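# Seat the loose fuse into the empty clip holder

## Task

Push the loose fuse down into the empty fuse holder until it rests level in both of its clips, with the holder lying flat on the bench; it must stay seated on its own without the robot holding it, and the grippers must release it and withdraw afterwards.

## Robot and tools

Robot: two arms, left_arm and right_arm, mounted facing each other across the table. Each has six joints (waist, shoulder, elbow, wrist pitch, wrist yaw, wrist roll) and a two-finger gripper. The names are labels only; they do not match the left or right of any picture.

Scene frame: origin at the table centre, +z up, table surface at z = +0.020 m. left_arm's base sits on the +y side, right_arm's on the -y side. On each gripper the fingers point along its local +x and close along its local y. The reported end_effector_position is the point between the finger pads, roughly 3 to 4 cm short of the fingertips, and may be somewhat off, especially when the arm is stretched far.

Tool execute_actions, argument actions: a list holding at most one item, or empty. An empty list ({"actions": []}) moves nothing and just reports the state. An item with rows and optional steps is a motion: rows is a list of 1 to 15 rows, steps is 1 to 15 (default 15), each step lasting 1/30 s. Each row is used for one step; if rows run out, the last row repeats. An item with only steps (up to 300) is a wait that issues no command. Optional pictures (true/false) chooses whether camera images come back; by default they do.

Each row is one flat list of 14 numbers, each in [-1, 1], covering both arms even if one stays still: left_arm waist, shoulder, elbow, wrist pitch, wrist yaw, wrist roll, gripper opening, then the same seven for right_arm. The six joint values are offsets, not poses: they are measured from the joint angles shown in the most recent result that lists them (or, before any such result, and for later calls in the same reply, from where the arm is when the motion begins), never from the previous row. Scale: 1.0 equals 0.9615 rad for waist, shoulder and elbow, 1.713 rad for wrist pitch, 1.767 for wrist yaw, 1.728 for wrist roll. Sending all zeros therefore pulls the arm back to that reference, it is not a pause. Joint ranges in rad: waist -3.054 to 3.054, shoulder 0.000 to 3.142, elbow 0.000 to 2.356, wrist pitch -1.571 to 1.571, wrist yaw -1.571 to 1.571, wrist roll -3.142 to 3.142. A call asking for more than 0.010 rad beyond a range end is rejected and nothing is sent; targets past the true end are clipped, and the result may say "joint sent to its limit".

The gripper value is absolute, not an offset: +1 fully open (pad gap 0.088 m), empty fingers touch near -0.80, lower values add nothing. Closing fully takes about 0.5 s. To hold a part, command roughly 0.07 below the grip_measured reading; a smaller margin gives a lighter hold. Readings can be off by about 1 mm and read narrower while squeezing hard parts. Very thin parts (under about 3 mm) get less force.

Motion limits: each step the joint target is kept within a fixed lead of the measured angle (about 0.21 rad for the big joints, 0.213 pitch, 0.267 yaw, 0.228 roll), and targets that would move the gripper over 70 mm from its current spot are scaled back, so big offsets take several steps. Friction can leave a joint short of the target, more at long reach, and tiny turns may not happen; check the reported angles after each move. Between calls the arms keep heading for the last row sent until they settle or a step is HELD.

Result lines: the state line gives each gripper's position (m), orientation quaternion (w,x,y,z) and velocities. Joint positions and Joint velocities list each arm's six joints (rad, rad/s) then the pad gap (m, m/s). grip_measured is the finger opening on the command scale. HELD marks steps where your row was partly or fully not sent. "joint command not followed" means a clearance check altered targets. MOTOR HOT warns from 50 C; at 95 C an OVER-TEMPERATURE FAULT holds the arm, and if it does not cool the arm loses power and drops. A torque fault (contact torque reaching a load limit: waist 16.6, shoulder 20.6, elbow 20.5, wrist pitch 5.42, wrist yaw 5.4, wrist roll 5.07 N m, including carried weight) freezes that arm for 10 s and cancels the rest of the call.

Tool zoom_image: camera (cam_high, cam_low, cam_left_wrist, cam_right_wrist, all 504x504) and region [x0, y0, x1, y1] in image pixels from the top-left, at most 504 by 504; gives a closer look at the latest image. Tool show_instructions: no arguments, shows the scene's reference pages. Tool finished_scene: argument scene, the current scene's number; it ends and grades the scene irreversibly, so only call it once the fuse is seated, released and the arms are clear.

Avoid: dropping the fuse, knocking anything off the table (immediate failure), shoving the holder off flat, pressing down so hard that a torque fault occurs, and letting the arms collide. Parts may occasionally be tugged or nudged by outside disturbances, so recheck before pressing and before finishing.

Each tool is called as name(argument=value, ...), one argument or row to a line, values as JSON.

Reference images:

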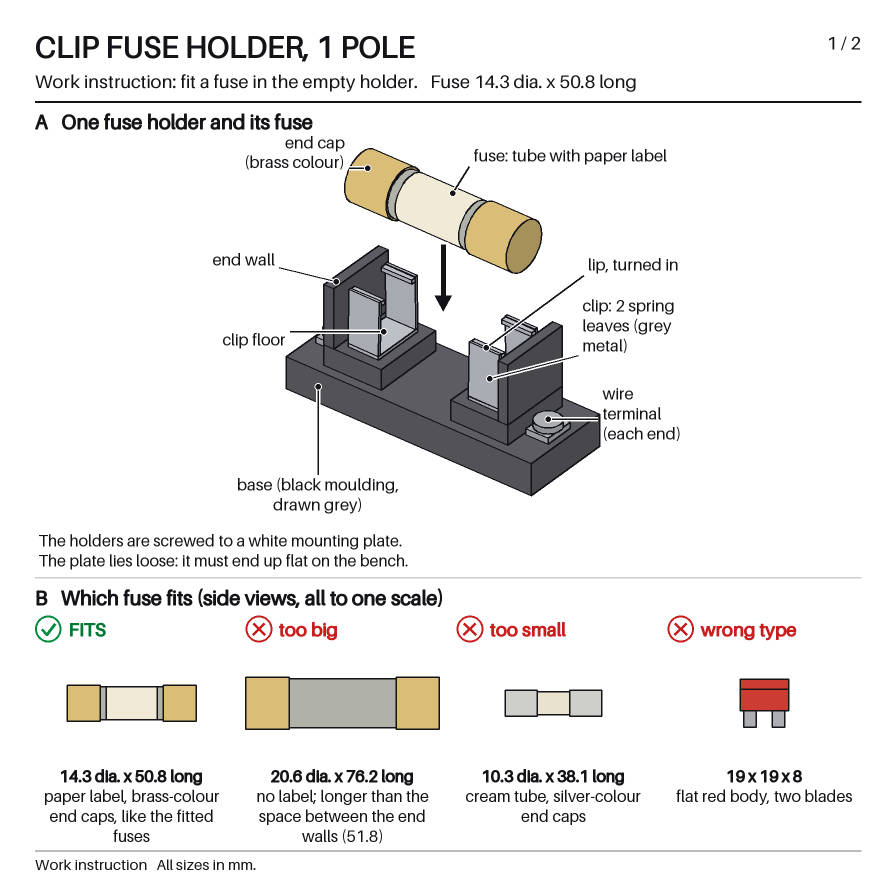

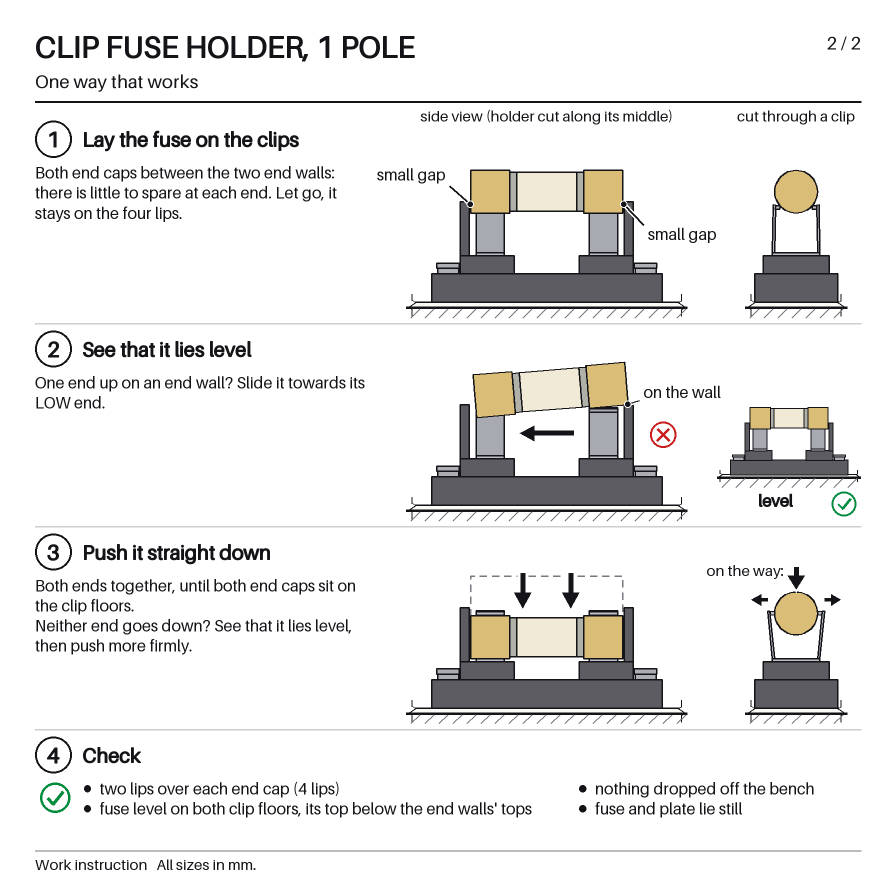

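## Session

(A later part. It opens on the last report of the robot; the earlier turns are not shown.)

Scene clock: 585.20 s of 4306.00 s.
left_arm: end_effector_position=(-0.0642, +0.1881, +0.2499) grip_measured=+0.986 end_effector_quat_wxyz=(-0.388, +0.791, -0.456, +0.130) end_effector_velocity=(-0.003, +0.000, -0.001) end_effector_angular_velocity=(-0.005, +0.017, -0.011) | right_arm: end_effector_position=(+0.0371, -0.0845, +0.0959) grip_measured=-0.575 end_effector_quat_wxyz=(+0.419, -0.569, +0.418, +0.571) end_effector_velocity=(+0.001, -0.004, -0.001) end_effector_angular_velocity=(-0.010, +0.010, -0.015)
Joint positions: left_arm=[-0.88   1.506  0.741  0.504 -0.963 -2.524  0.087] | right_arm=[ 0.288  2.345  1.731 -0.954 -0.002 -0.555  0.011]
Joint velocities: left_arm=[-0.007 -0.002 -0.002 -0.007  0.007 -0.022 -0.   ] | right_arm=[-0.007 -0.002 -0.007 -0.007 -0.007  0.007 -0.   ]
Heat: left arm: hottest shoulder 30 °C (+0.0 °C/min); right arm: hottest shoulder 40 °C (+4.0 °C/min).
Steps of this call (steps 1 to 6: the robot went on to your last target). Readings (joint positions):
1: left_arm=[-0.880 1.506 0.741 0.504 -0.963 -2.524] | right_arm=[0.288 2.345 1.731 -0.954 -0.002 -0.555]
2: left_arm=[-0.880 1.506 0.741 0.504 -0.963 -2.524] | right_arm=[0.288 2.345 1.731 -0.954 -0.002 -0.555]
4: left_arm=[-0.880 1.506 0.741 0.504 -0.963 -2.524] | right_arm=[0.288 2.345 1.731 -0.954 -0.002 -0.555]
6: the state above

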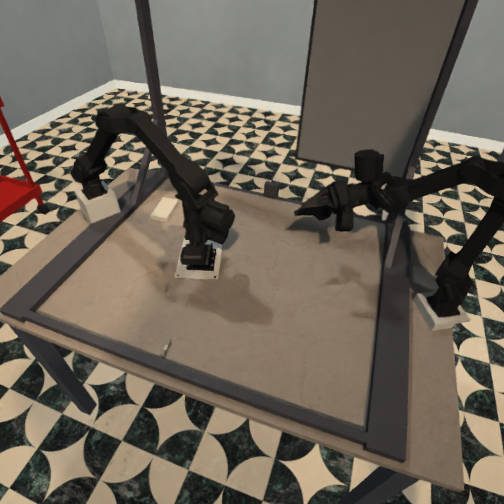

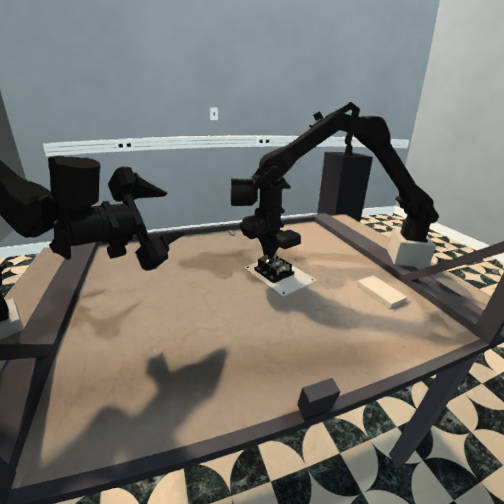

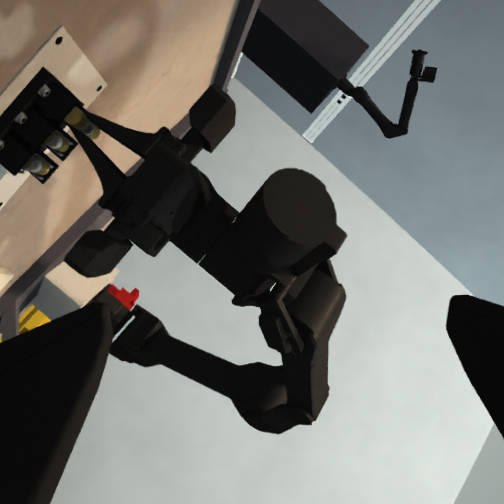

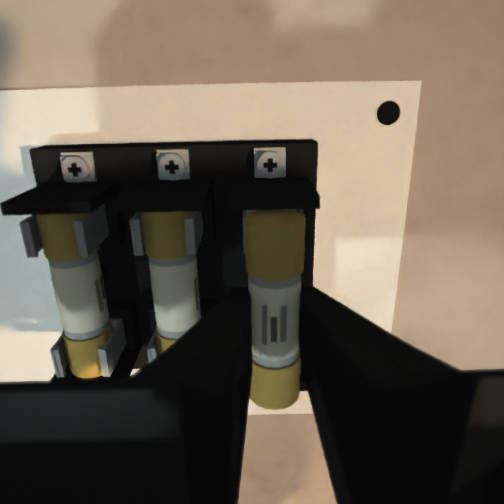

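execute_actions(
  actions=[
    {"rows": [[0,0,0,0,0,0,1,0,0.01,-0.009,0.001,0,0,-0.66],[0,0,0,0,0,0,1,0,0.011,-0.01,0.002,0,0,-0.66],[0,0,0,0,0,0,1,0,0.012,-0.011,0.003,0,0,-0.66],[0,0,0,0,0,0,1,0,0.013,-0.012,0.004,0,0,-0.66],[0,0,0,0,0,0,1,0,0.014,-0.013,0.005,0,0,-0.66],[0,0,0,0,0,0,1,0,0.015,-0.014,0.006,0,0,-0.66],[0,0,0,0,0,0,1,0,0.016,-0.015,0.007,0,0,-0.66],[0,0,0,0,0,0,1,0,0.017,-0.016,0.0075,0,0,-0.66]], "steps": 15},
  ],
)

zoom_image(
  camera="cam_right_wrist",
  region=[200, 150, 350, 300],
)

zoom_image(
  camera="cam_left_wrist",
  region=[20, 60, 140, 180],
)

Scene clock: 620.87 s of 4306.00 s.
left_arm: end_effector_position=(-0.0642, +0.1881, +0.2499) grip_measured=+0.986 end_effector_quat_wxyz=(-0.388, +0.791, -0.456, +0.130) end_effector_velocity=(+0.000, +0.003, -0.000) end_effector_angular_velocity=(+0.001, -0.002, +0.015) | right_arm: end_effector_position=(+0.0370, -0.0847, +0.0949) grip_measured=-0.575 end_effector_quat_wxyz=(+0.419, -0.569, +0.418, +0.571) end_effector_velocity=(+0.000, +0.001, +0.000) end_effector_angular_velocity=(+0.005, -0.009, -0.005)
Joint positions: left_arm=[-0.88   1.506  0.741  0.504 -0.963 -2.524  0.087] | right_arm=[ 0.288  2.345  1.726 -0.949 -0.002 -0.555  0.011]
Joint velocities: left_arm=[-0.007 -0.002 -0.002 -0.007 -0.022 -0.007  0.   ] | right_arm=[ 0.002 -0.002 -0.002  0.007  0.007  0.007 -0.   ]
Heat: left arm: hottest shoulder 31 °C (+1.0 °C/min); right arm: hottest shoulder 41 °C (+2.0 °C/min).
Steps of this call (steps 1 to 15: the robot went on to your last target; steps 16 to 90: nothing new was sent; then 32.17 s passed at rest; steps 91 to 105: all 15 steps of this action). Readings (joint positions):
91: left_arm=[-0.880 1.506 0.741 0.504 -0.963 -2.524] | right_arm=[0.288 2.345 1.731 -0.954 -0.002 -0.555]
92: left_arm=[-0.880 1.506 0.741 0.504 -0.963 -2.524] | right_arm=[0.288 2.345 1.731 -0.954 -0.002 -0.555]
94: left_arm=[-0.880 1.506 0.741 0.504 -0.963 -2.524] | right_arm=[0.288 2.345 1.730 -0.953 -0.002 -0.555]
98: left_arm=[-0.880 1.506 0.741 0.504 -0.963 -2.524] | right_arm=[0.288 2.345 1.728 -0.950 -0.002 -0.555]
105: the state above

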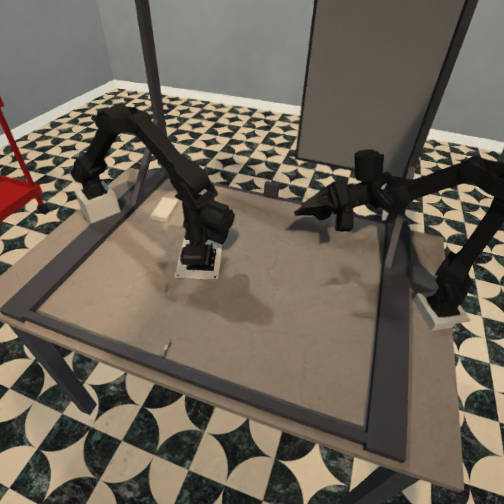

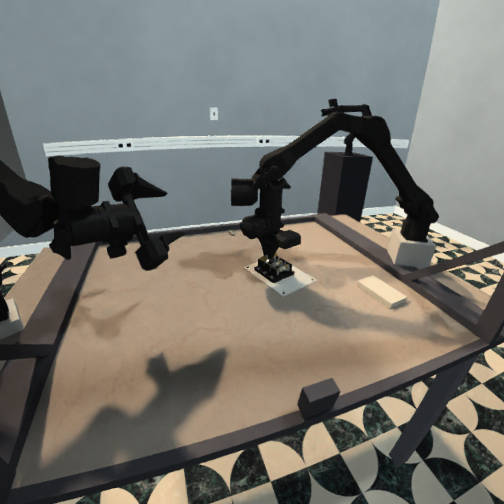

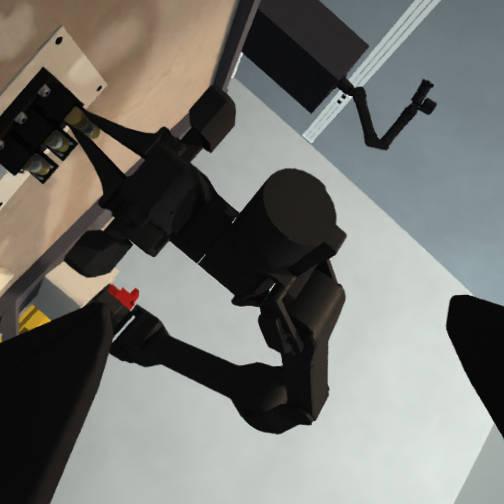

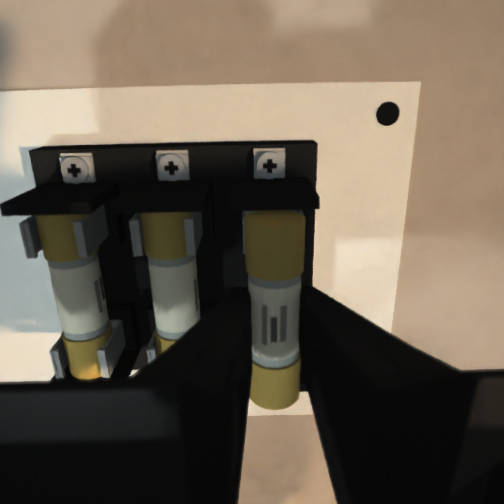

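Region (200, 150, 350, 300) of cam_right_wrist's 504x504 image, scaled by 3.360, with more detail than that image has.

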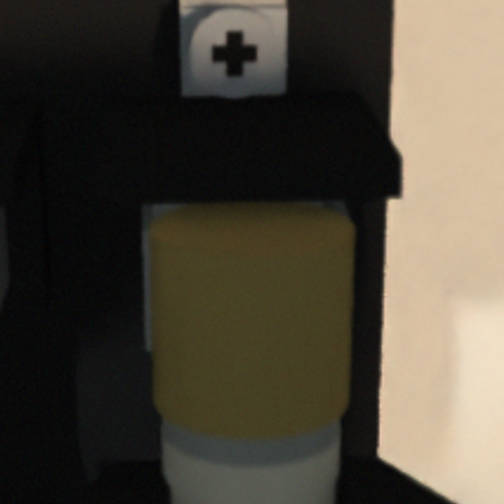

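Region (20, 60, 140, 180) of cam_left_wrist's 504x504 image, scaled by 4.200, with more detail than that image has.

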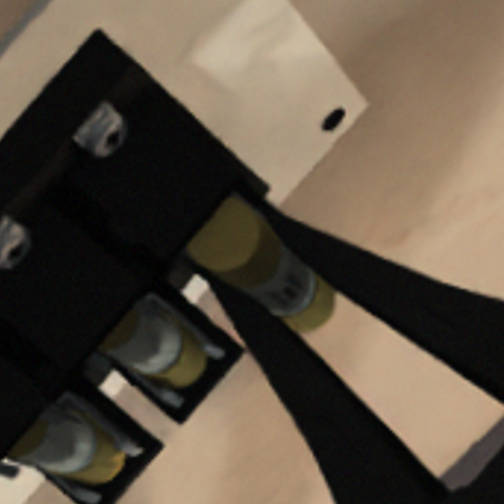

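zoom_image(
  camera="cam_right_wrist",
  region=[200, 300, 350, 450],
)

zoom_image(
  camera="cam_low",
  region=[240, 235, 310, 295],
)

zoom_image(
  camera="cam_left_wrist",
  region=[50, 90, 120, 160],
)

Region (200, 300, 350, 450) of cam_right_wrist's 504x504 image, scaled by 3.360, with more detail than that image has.

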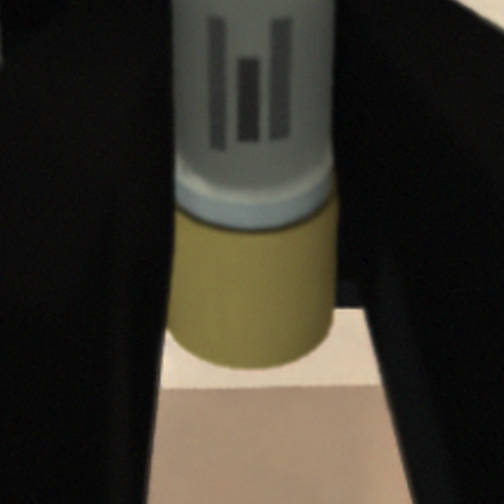

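Region (240, 235, 310, 295) of cam_low's 504x504 image, scaled by 7.200, with more detail than that image has; it fills the top 432 rows of this view, and the rest is white.

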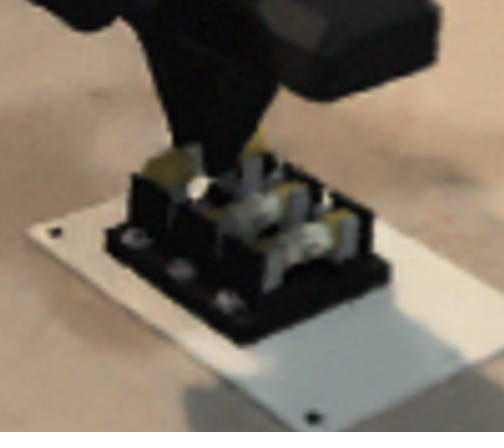

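Region (50, 90, 120, 160) of cam_left_wrist's 504x504 image, scaled by 7.200, with more detail than that image has.

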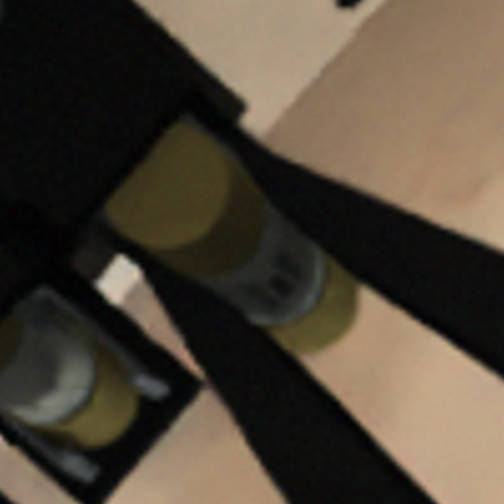

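execute_actions(
  actions=[
    {"rows": [[0,0,0,0,0,0,1,0,0.015,-0.01,0.002,0,0,-0.67],[0,0,0,0,0,0,1,0,0.02,-0.013,0.002,0,0,-0.67],[0,0,0,0,0,0,1,0,0.025,-0.016,0.003,0,0,-0.67],[0,0,0,0,0,0,1,0,0.03,-0.019,0.003,0,0,-0.67],[0,0,0,0,0,0,1,0,0.035,-0.022,0.004,0,0,-0.67],[0,0,0,0,0,0,1,0,0.04,-0.025,0.004,0,0,-0.67],[0,0,0,0,0,0,1,0,0.045,-0.028,0.005,0,0,-0.67],[0,0,0,0,0,0,1,0,0.05,-0.031,0.005,0,0,-0.67],[0,0,0,0,0,0,1,0,0.055,-0.034,0.006,0,0,-0.67],[0,0,0,0,0,0,1,0,0.06,-0.037,0.006,0,0,-0.67],[0,0,0,0,0,0,1,0,0.065,-0.04,0.007,0,0,-0.67],[0,0,0,0,0,0,1,0,0.07,-0.043,0.007,0,0,-0.67],[0,0,0,0,0,0,1,0,0.074,-0.046,0.008,0,0,-0.67],[0,0,0,0,0,0,1,0,0.078,-0.048,0.008,0,0,-0.67]], "steps": 15},
  ],
  pictures=false,
)

execute_actions(
  actions=[
    {"steps": 10},
  ],
)

zoom_image(
  camera="cam_left_wrist",
  region=[20, 60, 140, 180],
)

Scene clock: 696.43 s of 4306.00 s.
left_arm: end_effector_position=(-0.0642, +0.1881, +0.2499) grip_measured=+0.986 end_effector_quat_wxyz=(-0.388, +0.791, -0.456, +0.130) end_effector_velocity=(+0.000, +0.001, -0.001) end_effector_angular_velocity=(-0.006, +0.014, +0.008) | right_arm: end_effector_position=(+0.0363, -0.0877, +0.0886) grip_measured=-0.575 end_effector_quat_wxyz=(+0.415, -0.571, +0.423, +0.569) end_effector_velocity=(+0.001, -0.003, -0.004) end_effector_angular_velocity=(-0.005, +0.009, -0.000)
Joint positions: left_arm=[-0.88   1.506  0.741  0.504 -0.963 -2.524  0.087] | right_arm=[ 0.288  2.355  1.717 -0.943 -0.002 -0.555  0.011]
Joint velocities: left_arm=[-0.002 -0.002 -0.002 -0.007 -0.007 -0.022 -0.   ] | right_arm=[-0.007  0.002 -0.012  0.007 -0.007 -0.007  0.   ]
Heat: left arm: hottest shoulder 31 °C (+0.0 °C/min); right arm: hottest shoulder 40 °C (-1.0 °C/min).
Steps of this call (steps 1 to 15: the robot went on to your last target; steps 16 to 90: nothing new was sent; then 72.07 s passed at rest; steps 91 to 105: all 15 steps of this action). Readings (joint positions):
91: left_arm=[-0.880 1.506 0.741 0.504 -0.963 -2.524] | right_arm=[0.288 2.345 1.726 -0.949 -0.002 -0.555]
92: left_arm=[-0.880 1.506 0.741 0.504 -0.963 -2.524] | right_arm=[0.288 2.345 1.726 -0.949 -0.002 -0.555]
94: left_arm=[-0.880 1.506 0.741 0.504 -0.963 -2.524] | right_arm=[0.288 2.346 1.725 -0.949 -0.002 -0.555]
98: left_arm=[-0.880 1.506 0.741 0.504 -0.963 -2.524] | right_arm=[0.288 2.350 1.722 -0.947 -0.002 -0.555]
105: the state above

Scene clock: 696.77 s of 4306.00 s.
left_arm: end_effector_position=(-0.0642, +0.1881, +0.2499) grip_measured=+0.986 end_effector_quat_wxyz=(-0.388, +0.791, -0.456, +0.130) end_effector_velocity=(-0.001, +0.001, +0.000) end_effector_angular_velocity=(-0.009, +0.019, -0.006) | right_arm: end_effector_position=(+0.0362, -0.0878, +0.0884) grip_measured=-0.575 end_effector_quat_wxyz=(+0.415, -0.571, +0.423, +0.569) end_effector_velocity=(-0.001, -0.002, +0.000) end_effector_angular_velocity=(-0.005, +0.009, +0.005)
Joint positions: left_arm=[-0.88   1.506  0.741  0.504 -0.963 -2.524  0.087] | right_arm=[ 0.288  2.355  1.716 -0.943 -0.002 -0.555  0.011]
Joint velocities: left_arm=[-0.002 -0.007 -0.002 -0.007  0.007 -0.022  0.   ] | right_arm=[-0.002 -0.002 -0.002 -0.007 -0.007 -0.007  0.   ]
Heat: left arm: hottest shoulder 31 °C (+0.0 °C/min); right arm: hottest shoulder 40 °C (-1.0 °C/min).
Steps of this call (steps 1 to 10: the robot went on to your last target). Readings (joint positions):
1: left_arm=[-0.880 1.506 0.741 0.504 -0.963 -2.524] | right_arm=[0.288 2.355 1.716 -0.943 -0.002 -0.555]
2: left_arm=[-0.880 1.506 0.741 0.504 -0.963 -2.524] | right_arm=[0.288 2.355 1.716 -0.943 -0.002 -0.555]
4: left_arm=[-0.880 1.506 0.741 0.504 -0.963 -2.524] | right_arm=[0.288 2.355 1.716 -0.943 -0.002 -0.555]
8: left_arm=[-0.880 1.506 0.741 0.504 -0.963 -2.524] | right_arm=[0.288 2.355 1.716 -0.943 -0.002 -0.555]
10: the state above

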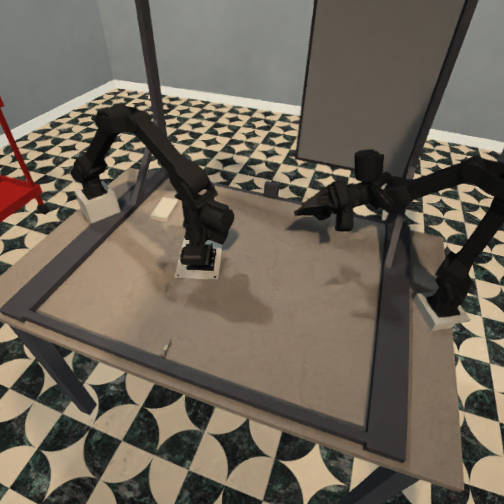

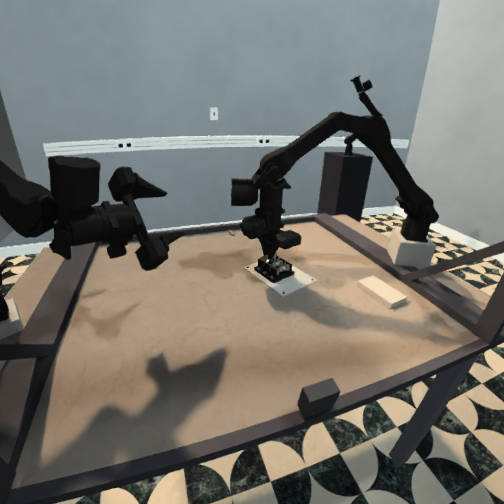

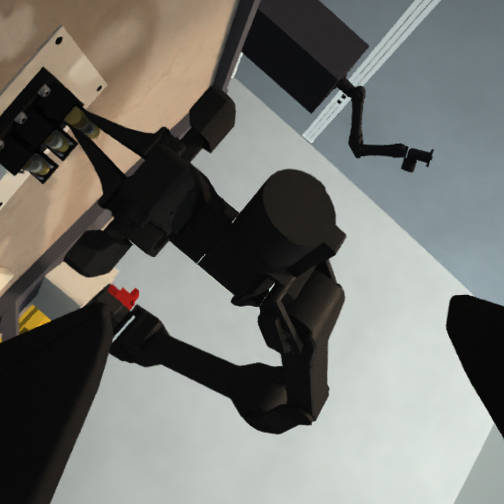

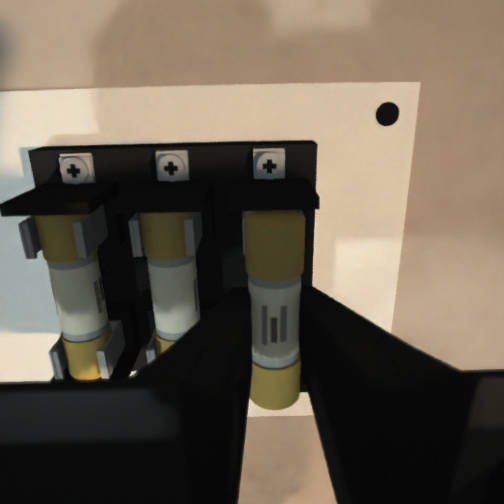

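Region (20, 60, 140, 180) of cam_left_wrist's 504x504 image, scaled by 4.200, with more detail than that image has.

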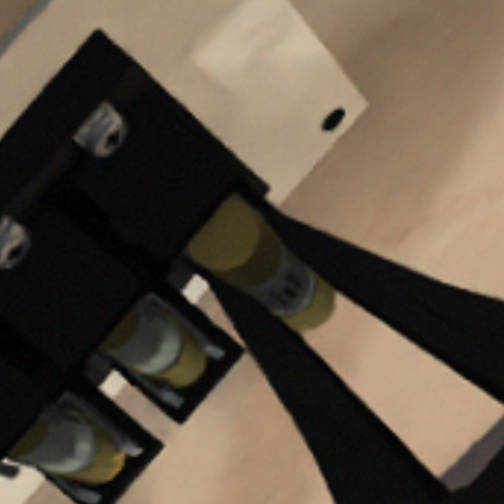

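execute_actions(
  actions=[
    {"rows": [[0,0,0,0,0,0,1,0,0.068,-0.038,0.005,0,0,-0.67],[0,0,0,0,0,0,1,0,0.072,-0.04,0.005,0,0,-0.67],[0,0,0,0,0,0,1,0,0.076,-0.043,0.006,0,0,-0.67],[0,0,0,0,0,0,1,0,0.08,-0.045,0.006,0,0,-0.67],[0,0,0,0,0,0,1,0,0.084,-0.048,0.007,0,0,-0.67],[0,0,0,0,0,0,1,0,0.088,-0.05,0.007,0,0,-0.67],[0,0,0,0,0,0,1,0,0.092,-0.053,0.008,0,0,-0.67],[0,0,0,0,0,0,1,0,0.096,-0.055,0.008,0,0,-0.67],[0,0,0,0,0,0,1,0,0.1,-0.058,0.009,0,0,-0.67],[0,0,0,0,0,0,1,0,0.104,-0.06,0.009,0,0,-0.67],[0,0,0,0,0,0,1,0,0.108,-0.063,0.01,0,0,-0.67],[0,0,0,0,0,0,1,0,0.112,-0.065,0.01,0,0,-0.67],[0,0,0,0,0,0,1,0,0.116,-0.068,0.01,0,0,-0.67],[0,0,0,0,0,0,1,0,0.12,-0.07,0.01,0,0,-0.67]], "steps": 15},
  ],
  pictures=false,
)

execute_actions(
  actions=[
    {"steps": 10},
  ],
)

zoom_image(
  camera="cam_left_wrist",
  region=[20, 60, 140, 180],
)

Scene clock: 720.63 s of 4306.00 s.
left_arm: end_effector_position=(-0.0642, +0.1881, +0.2499) grip_measured=+0.986 end_effector_quat_wxyz=(-0.388, +0.791, -0.456, +0.130) end_effector_velocity=(+0.002, +0.003, -0.000) end_effector_angular_velocity=(+0.009, -0.014, +0.018) | right_arm: end_effector_position=(+0.0356, -0.0903, +0.0832) grip_measured=-0.575 end_effector_quat_wxyz=(+0.412, -0.572, +0.426, +0.568) end_effector_velocity=(-0.007, -0.000, -0.002) end_effector_angular_velocity=(+0.007, +0.036, +0.009)
Joint positions: left_arm=[-0.88   1.506  0.741  0.504 -0.963 -2.524  0.087] | right_arm=[ 0.288  2.362  1.706 -0.936 -0.002 -0.555  0.011]
Joint velocities: left_arm=[-0.002 -0.002 -0.002 -0.007 -0.022  0.007 -0.   ] | right_arm=[ 0.002 -0.002 -0.012  0.007 -0.037 -0.007 -0.   ]
Heat: left arm: hottest shoulder 31 °C (+0.0 °C/min); right arm: hottest shoulder 35 °C (-5.0 °C/min).
Steps of this call (steps 1 to 15: the robot went on to your last target; steps 16 to 90: nothing new was sent; then 20.37 s passed at rest; steps 91 to 105: all 15 steps of this action). Readings (joint positions):
91: left_arm=[-0.880 1.506 0.741 0.504 -0.963 -2.524] | right_arm=[0.288 2.355 1.715 -0.942 -0.002 -0.555]
92: left_arm=[-0.880 1.506 0.741 0.504 -0.963 -2.524] | right_arm=[0.288 2.355 1.715 -0.942 -0.002 -0.555]
94: left_arm=[-0.880 1.506 0.741 0.504 -0.963 -2.524] | right_arm=[0.288 2.356 1.714 -0.941 -0.002 -0.555]
98: left_arm=[-0.880 1.506 0.741 0.504 -0.963 -2.524] | right_arm=[0.288 2.359 1.710 -0.939 -0.002 -0.555]
105: the state above

Scene clock: 720.97 s of 4306.00 s.
left_arm: end_effector_position=(-0.0642, +0.1881, +0.2499) grip_measured=+0.986 end_effector_quat_wxyz=(-0.388, +0.791, -0.456, +0.130) end_effector_velocity=(+0.000, +0.001, -0.003) end_effector_angular_velocity=(+0.015, -0.012, +0.004) | right_arm: end_effector_position=(+0.0356, -0.0903, +0.0831) grip_measured=-0.575 end_effector_quat_wxyz=(+0.412, -0.572, +0.426, +0.568) end_effector_velocity=(-0.001, -0.004, +0.002) end_effector_angular_velocity=(-0.015, +0.012, +0.005)
Joint positions: left_arm=[-0.88   1.506  0.741  0.504 -0.963 -2.524  0.087] | right_arm=[ 0.288  2.362  1.706 -0.936 -0.002 -0.555  0.011]
Joint velocities: left_arm=[-0.002  0.002 -0.002 -0.007 -0.007  0.007 -0.   ] | right_arm=[-0.002 -0.002  0.002 -0.022 -0.007 -0.007 -0.   ]
Heat: left arm: hottest shoulder 31 °C (+0.0 °C/min); right arm: hottest shoulder 35 °C (-5.1 °C/min).
Steps of this call (steps 1 to 10: the robot went on to your last target). Readings (joint positions):
1: left_arm=[-0.880 1.506 0.741 0.504 -0.963 -2.524] | right_arm=[0.288 2.362 1.706 -0.936 -0.002 -0.555]
2: left_arm=[-0.880 1.506 0.741 0.504 -0.963 -2.524] | right_arm=[0.288 2.362 1.706 -0.936 -0.002 -0.555]
4: left_arm=[-0.880 1.506 0.741 0.504 -0.963 -2.524] | right_arm=[0.288 2.362 1.706 -0.936 -0.002 -0.555]
8: left_arm=[-0.880 1.506 0.741 0.504 -0.963 -2.524] | right_arm=[0.288 2.362 1.706 -0.936 -0.002 -0.555]
10: the state above

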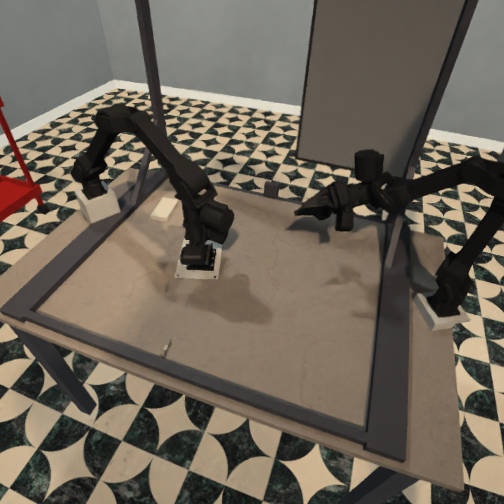

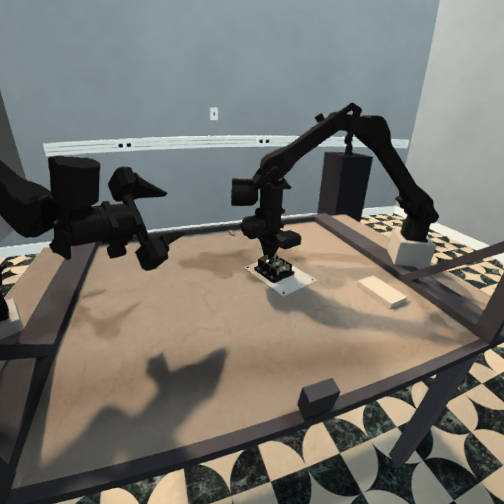

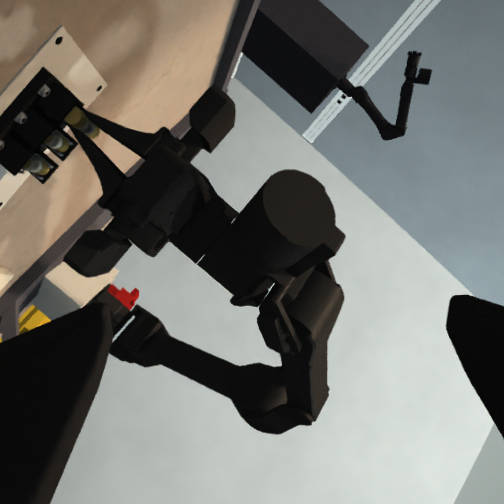

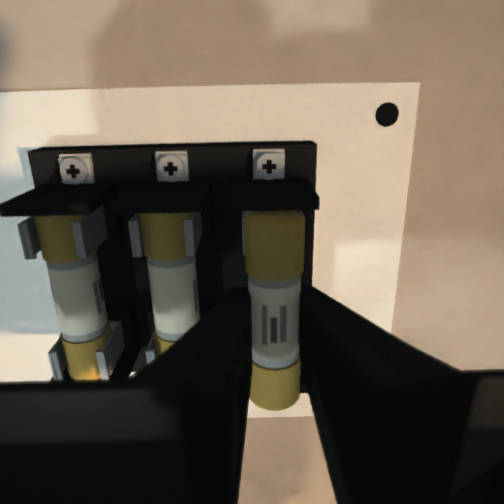

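Region (20, 60, 140, 180) of cam_left_wrist's 504x504 image, scaled by 4.200, with more detail than that image has.

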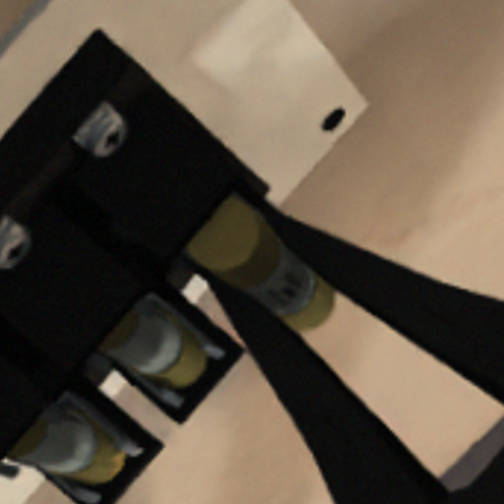

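zoom_image(
  camera="cam_right_wrist",
  region=[200, 150, 350, 300],
)

zoom_image(
  camera="cam_right_wrist",
  region=[200, 300, 350, 450],
)

Region (200, 150, 350, 300) of cam_right_wrist's 504x504 image, scaled by 3.360, with more detail than that image has.

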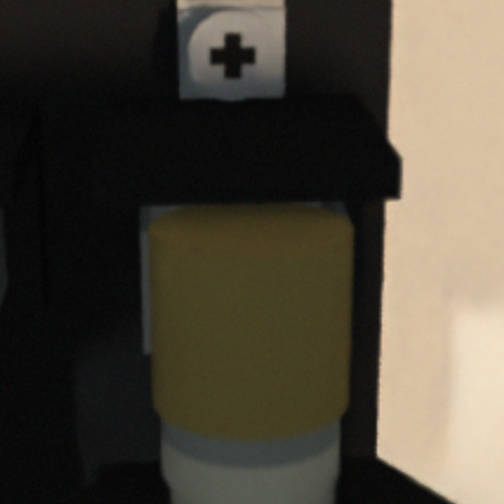

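Region (200, 300, 350, 450) of cam_right_wrist's 504x504 image, scaled by 3.360, with more detail than that image has.

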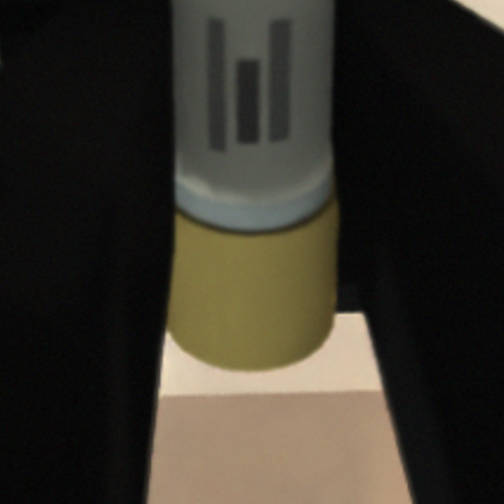

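execute_actions(
  actions=[
    {"rows": [[0,0,0,0,0,0,1,0,0.113,-0.06,0.007,0,0,-0.7],[0,0,0,0,0,0,1,0,0.115,-0.06,0.01,0,0,-0.7],[0,0,0,0,0,0,1,0,0.118,-0.06,0.013,0,0,-0.7],[0,0,0,0,0,0,1,0,0.121,-0.06,0.016,0,0,-0.7],[0,0,0,0,0,0,1,0,0.124,-0.06,0.019,0,0,-0.7],[0,0,0,0,0,0,1,0,0.127,-0.061,0.022,0,0,-0.7],[0,0,0,0,0,0,1,0,0.13,-0.061,0.025,0,0,-0.7],[0,0,0,0,0,0,1,0,0.133,-0.061,0.028,0,0,-0.7],[0,0,0,0,0,0,1,0,0.136,-0.061,0.031,0,0,-0.7],[0,0,0,0,0,0,1,0,0.139,-0.062,0.034,0,0,-0.7],[0,0,0,0,0,0,1,0,0.142,-0.062,0.036,0,0,-0.7],[0,0,0,0,0,0,1,0,0.146,-0.062,0.038,0,0,-0.7]], "steps": 15},
  ],
  pictures=false,
)

execute_actions(
  actions=[
    {"steps": 10},
  ],
)

zoom_image(
  camera="cam_left_wrist",
  region=[20, 60, 140, 180],
)

Scene clock: 785.30 s of 4306.00 s.
left_arm: end_effector_position=(-0.0642, +0.1881, +0.2499) grip_measured=+0.986 end_effector_quat_wxyz=(-0.388, +0.791, -0.456, +0.130) end_effector_velocity=(+0.000, +0.001, -0.001) end_effector_angular_velocity=(+0.010, -0.011, +0.004) | right_arm: end_effector_position=(+0.0357, -0.0904, +0.0806) grip_measured=-0.575 end_effector_quat_wxyz=(+0.413, -0.572, +0.425, +0.568) end_effector_velocity=(+0.002, -0.002, -0.002) end_effector_angular_velocity=(-0.004, -0.006, +0.005)
Joint positions: left_arm=[-0.88   1.506  0.741  0.504 -0.963 -2.524  0.087] | right_arm=[ 0.288  2.364  1.697 -0.923 -0.001 -0.555  0.011]
Joint velocities: left_arm=[-0.002 -0.002 -0.002 -0.007 -0.007  0.007 -0.   ] | right_arm=[-0.002 -0.002 -0.012  0.007  0.007 -0.007 -0.   ]
Heat: left arm: hottest shoulder 31 °C (+0.0 °C/min); right arm: hottest shoulder 30 °C (-5.1 °C/min).
Steps of this call (steps 1 to 15: the robot went on to your last target; steps 16 to 90: nothing new was sent; then 60.83 s passed at rest; steps 91 to 105: all 15 steps of this action). Readings (joint positions):
91: left_arm=[-0.880 1.506 0.741 0.504 -0.963 -2.524] | right_arm=[0.288 2.362 1.706 -0.936 -0.002 -0.555]
92: left_arm=[-0.880 1.506 0.741 0.504 -0.963 -2.524] | right_arm=[0.288 2.362 1.705 -0.935 -0.002 -0.555]
94: left_arm=[-0.880 1.506 0.741 0.504 -0.963 -2.524] | right_arm=[0.288 2.363 1.705 -0.934 -0.002 -0.555]
98: left_arm=[-0.880 1.506 0.741 0.504 -0.963 -2.524] | right_arm=[0.288 2.364 1.702 -0.930 -0.002 -0.555]
105: the state above

Scene clock: 785.63 s of 4306.00 s.
left_arm: end_effector_position=(-0.0642, +0.1881, +0.2499) grip_measured=+0.986 end_effector_quat_wxyz=(-0.388, +0.791, -0.456, +0.130) end_effector_velocity=(+0.002, +0.003, -0.000) end_effector_angular_velocity=(-0.007, +0.010, +0.022) | right_arm: end_effector_position=(+0.0357, -0.0904, +0.0804) grip_measured=-0.575 end_effector_quat_wxyz=(+0.413, -0.572, +0.425, +0.568) end_effector_velocity=(-0.001, -0.002, +0.000) end_effector_angular_velocity=(-0.005, +0.009, +0.005)
Joint positions: left_arm=[-0.88   1.506  0.741  0.504 -0.963 -2.524  0.087] | right_arm=[ 0.288  2.364  1.697 -0.922 -0.001 -0.555  0.011]
Joint velocities: left_arm=[-0.002 -0.002 -0.002 -0.007 -0.022 -0.022 -0.   ] | right_arm=[-0.002 -0.002 -0.002 -0.007 -0.007 -0.007 -0.   ]
Heat: left arm: hottest shoulder 31 °C (+0.0 °C/min); right arm: hottest shoulder 30 °C (-5.0 °C/min).
Steps of this call (steps 1 to 10: the robot went on to your last target). Readings (joint positions):
1: left_arm=[-0.880 1.506 0.741 0.504 -0.963 -2.524] | right_arm=[0.288 2.364 1.697 -0.923 -0.001 -0.555]
2: left_arm=[-0.880 1.506 0.741 0.504 -0.963 -2.524] | right_arm=[0.288 2.364 1.697 -0.922 -0.001 -0.555]
4: left_arm=[-0.880 1.506 0.741 0.504 -0.963 -2.524] | right_arm=[0.288 2.364 1.697 -0.922 -0.001 -0.555]
8: left_arm=[-0.880 1.506 0.741 0.504 -0.963 -2.524] | right_arm=[0.288 2.364 1.697 -0.922 -0.001 -0.555]
10: the state above

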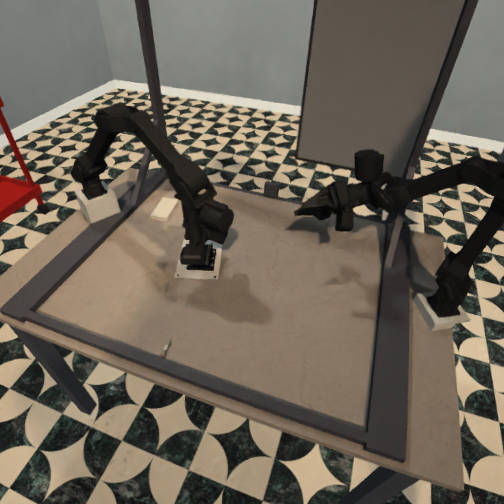

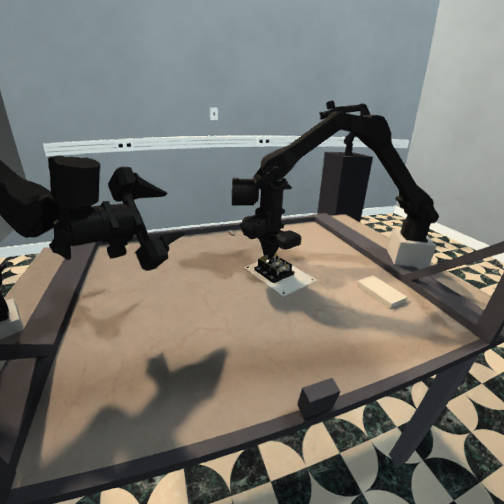

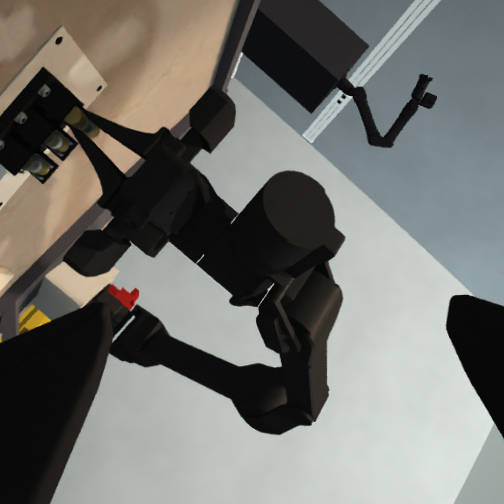

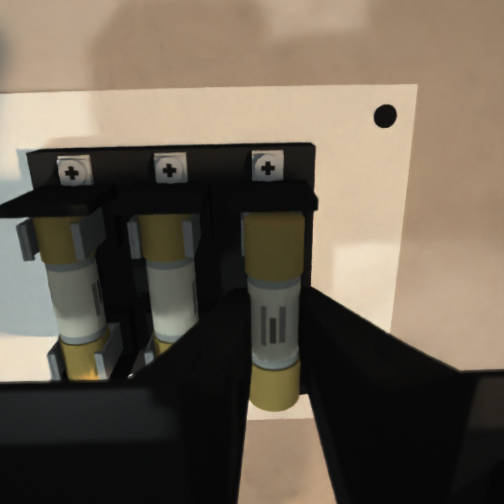

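Region (20, 60, 140, 180) of cam_left_wrist's 504x504 image, scaled by 4.200, with more detail than that image has.

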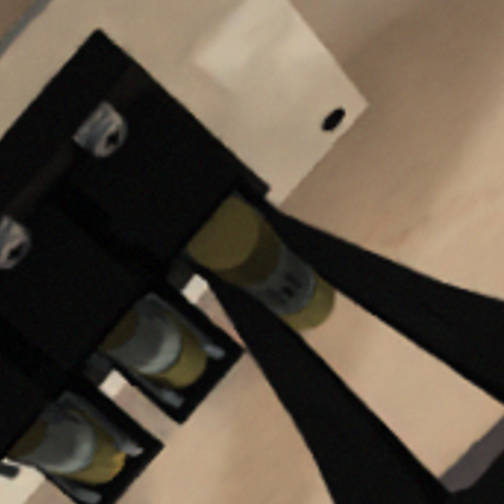

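execute_actions(
  actions=[
    {"rows": [[0,0,0,0,0,0,1,0,0.125,-0.046,0.025,0,0,-0.7],[0,0,0,0,0,0,1,0,0.11,-0.038,0.021,0,0,-0.7],[0,0,0,0,0,0,1,0,0.095,-0.03,0.017,0,0,-0.7],[0,0,0,0,0,0,1,0,0.08,-0.022,0.013,0,0,-0.7],[0,0,0,0,0,0,1,0,0.065,-0.014,0.009,0,0,-0.7],[0,0,0,0,0,0,1,0,0.05,-0.006,0.005,0,0,-0.7],[0,0,0,0,0,0,1,0,0.036,0.002,0.001,0,0,-0.7],[0,0,0,0,0,0,1,0,0.022,0.009,-0.003,0,0,-0.7],[0,0,0,0,0,0,1,0,0.01,0.016,-0.007,0,0,-0.7],[0,0,0,0,0,0,1,0,0,0.022,-0.01,0,0,-0.7],[0,0,0,0,0,0,1,0,-0.01,0.027,-0.013,0,0,-0.7],[0,0,0,0,0,0,1,0,-0.017,0.03,-0.015,0,0,-0.7],[0,0,0,0,0,0,1,0,-0.022,0.033,-0.017,0,0,-0.7]], "steps": 15},
  ],
  pictures=false,
)

execute_actions(
  actions=[
    {"steps": 8},
  ],
  pictures=false,
)

execute_actions(
  actions=[
    {"rows": [[0,0,0,0,0,0,1,0,0,0,0,0,0,-0.6],[0,0,0,0,0,0,1,0,0,0,0,0,0,-0.57],[0,0,0,0,0,0,1,0,0,0,0,0,0,-0.55],[0,0,0,0,0,0,1,0,0,0,0,0,0,-0.53],[0,0,0,0,0,0,1,0,0,0,0,0,0,-0.51],[0,0,0,0,0,0,1,0,0,0,0,0,0,-0.48],[0,0,0,0,0,0,1,0,0,0,0,0,0,-0.45],[0,0,0,0,0,0,1,0,0,0,0,0,0,-0.42],[0,0,0,0,0,0,1,0,0,0,0,0,0,-0.4]], "steps": 15},
  ],
)

Scene clock: 853.73 s of 4306.00 s.
left_arm: end_effector_position=(-0.0642, +0.1881, +0.2499) grip_measured=+0.986 end_effector_quat_wxyz=(-0.388, +0.791, -0.456, +0.130) end_effector_velocity=(+0.002, +0.001, -0.001) end_effector_angular_velocity=(-0.006, +0.014, +0.013) | right_arm: end_effector_position=(+0.0371, -0.0851, +0.0945) grip_measured=-0.575 end_effector_quat_wxyz=(+0.420, -0.569, +0.418, +0.571) end_effector_velocity=(+0.001, +0.003, +0.008) end_effector_angular_velocity=(+0.009, +0.005, -0.010)
Joint positions: left_arm=[-0.88   1.506  0.741  0.504 -0.963 -2.524  0.087] | right_arm=[ 0.288  2.344  1.722 -0.945 -0.001 -0.555  0.011]
Joint velocities: left_arm=[ 0.002 -0.002 -0.002 -0.007 -0.007 -0.022 -0.   ] | right_arm=[-0.002 -0.007  0.022 -0.022 -0.007  0.007  0.   ]
Heat: left arm: hottest shoulder 32 °C (+1.0 °C/min); right arm: hottest wrist pitch 56 °C (+24.4 °C/min). Fold the right arm in close to its base before you think long.
MOTOR HOT: a motor of the right arm reached 50 °C. Now the hottest motor of the right arm, joint 4 (wrist pitch), reports 56 °C. The temperature limit of the motors' drives, at which the controller stops that arm, is 95 °C. To cool a motor, set the load down, stop pushing, or move to a pose that needs little force.
Steps of this call (steps 1 to 15: the robot went on to your last target; steps 16 to 90: nothing new was sent; then 64.60 s passed at rest; steps 91 to 105: all 15 steps of this action). Readings (joint positions):
91: left_arm=[-0.880 1.506 0.741 0.504 -0.963 -2.524] | right_arm=[0.288 2.364 1.697 -0.922 -0.001 -0.555]
92: left_arm=[-0.880 1.506 0.741 0.504 -0.963 -2.524] | right_arm=[0.288 2.362 1.697 -0.922 -0.001 -0.555]
94: left_arm=[-0.880 1.506 0.741 0.504 -0.963 -2.524] | right_arm=[0.288 2.356 1.699 -0.923 -0.001 -0.555]
98: left_arm=[-0.880 1.506 0.741 0.504 -0.963 -2.524] | right_arm=[0.288 2.348 1.707 -0.931 -0.001 -0.555]
105: the state above

Scene clock: 854.00 s of 4306.00 s.
left_arm: end_effector_position=(-0.0642, +0.1881, +0.2499) grip_measured=+0.986 end_effector_quat_wxyz=(-0.388, +0.791, -0.456, +0.130) end_effector_velocity=(-0.002, +0.000, -0.001) end_effector_angular_velocity=(+0.012, -0.007, -0.011) | right_arm: end_effector_position=(+0.0371, -0.0850, +0.0949) grip_measured=-0.575 end_effector_quat_wxyz=(+0.420, -0.569, +0.418, +0.571) end_effector_velocity=(+0.006, -0.004, -0.002) end_effector_angular_velocity=(-0.014, -0.004, -0.005)
Joint positions: left_arm=[-0.88   1.506  0.741  0.504 -0.963 -2.524  0.087] | right_arm=[ 0.288  2.344  1.724 -0.947 -0.001 -0.555  0.011]
Joint velocities: left_arm=[-0.002 -0.002 -0.002 -0.007  0.007  0.007 -0.   ] | right_arm=[-0.012  0.002 -0.002 -0.007  0.007 -0.007 -0.   ]
Heat: left arm: hottest shoulder 32 °C (+1.0 °C/min); right arm: hottest wrist pitch 56 °C (+24.3 °C/min). Fold the right arm in close to its base before you think long.
MOTOR HOT: still on. Now the hottest motor of the right arm, joint 4 (wrist pitch), reports 56 °C; a drive's own limit is 95 °C.
Steps of this call (steps 1 to 8: the robot went on to your last target). Readings (joint positions):
1: left_arm=[-0.880 1.506 0.741 0.504 -0.963 -2.524] | right_arm=[0.288 2.344 1.723 -0.946 -0.001 -0.555]
2: left_arm=[-0.880 1.506 0.741 0.504 -0.963 -2.524] | right_arm=[0.288 2.344 1.723 -0.946 -0.001 -0.555]
4: left_arm=[-0.880 1.506 0.741 0.504 -0.963 -2.524] | right_arm=[0.288 2.344 1.723 -0.947 -0.001 -0.555]
8: the state above

Scene clock: 854.50 s of 4306.00 s.
left_arm: end_effector_position=(-0.0642, +0.1881, +0.2499) grip_measured=+0.986 end_effector_quat_wxyz=(-0.388, +0.791, -0.456, +0.130) end_effector_velocity=(-0.002, -0.000, +0.001) end_effector_angular_velocity=(-0.026, +0.035, -0.004) | right_arm: end_effector_position=(+0.0371, -0.0848, +0.0949) grip_measured=-0.409 end_effector_quat_wxyz=(+0.420, -0.569, +0.418, +0.571) end_effector_velocity=(-0.001, -0.006, -0.002) end_effector_angular_velocity=(-0.024, +0.014, -0.010)
Joint positions: left_arm=[-0.88   1.506  0.741  0.504 -0.963 -2.524  0.087] | right_arm=[ 0.288  2.344  1.724 -0.947 -0.001 -0.555  0.019]
Joint velocities: left_arm=[-0.002 -0.002 -0.002  0.007  0.007 -0.037  0.   ] | right_arm=[-0.002  0.002 -0.002 -0.022 -0.007  0.007  0.004]
Heat: left arm: hottest shoulder 32 °C (+1.0 °C/min); right arm: hottest wrist pitch 56 °C (+24.1 °C/min). Fold the right arm in close to its base before you think long.
MOTOR HOT: still on. Now the hottest motor of the right arm, joint 4 (wrist pitch), reports 56 °C; a drive's own limit is 95 °C.
Steps of this call (steps 1 to 15: all 15 steps of this action). Readings (joint positions):
1: left_arm=[-0.880 1.506 0.741 0.504 -0.963 -2.524] | right_arm=[0.288 2.344 1.724 -0.947 -0.001 -0.555]
2: left_arm=[-0.880 1.506 0.741 0.504 -0.963 -2.524] | right_arm=[0.288 2.344 1.724 -0.947 -0.001 -0.555]
4: left_arm=[-0.880 1.506 0.741 0.504 -0.963 -2.524] | right_arm=[0.288 2.344 1.724 -0.947 -0.001 -0.555]
8: left_arm=[-0.880 1.506 0.741 0.504 -0.963 -2.524] | right_arm=[0.288 2.344 1.724 -0.947 -0.001 -0.555]
15: the state above

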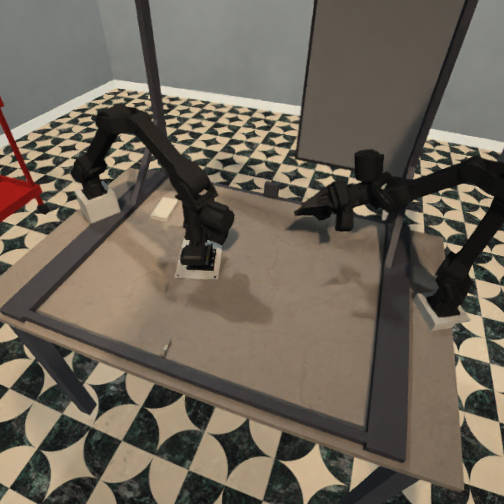

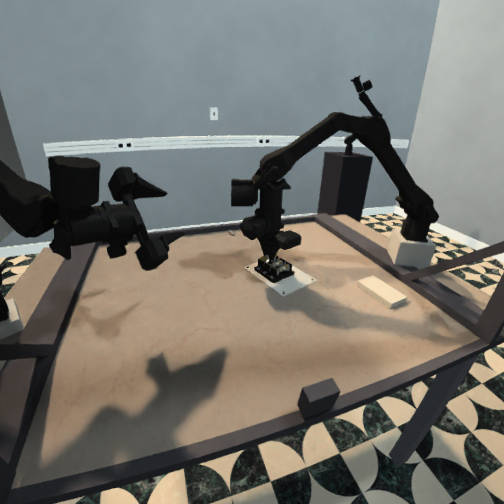

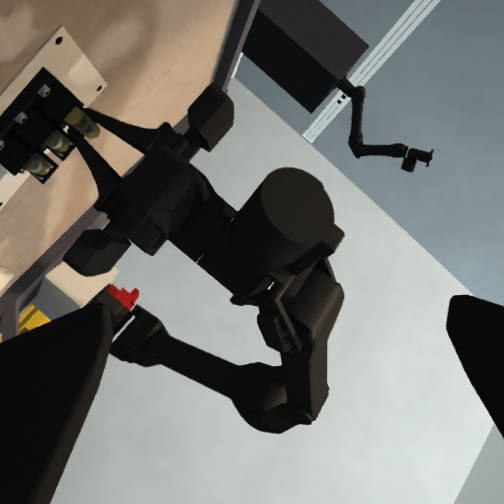

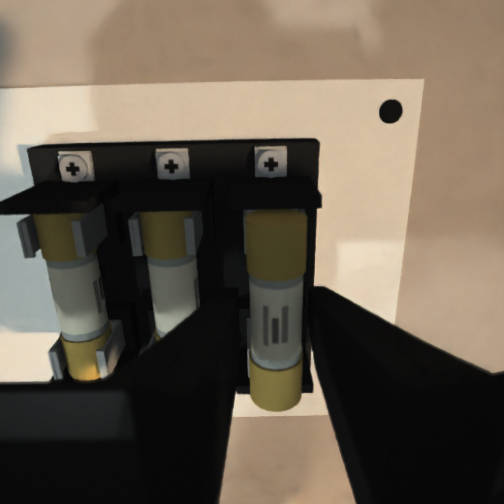

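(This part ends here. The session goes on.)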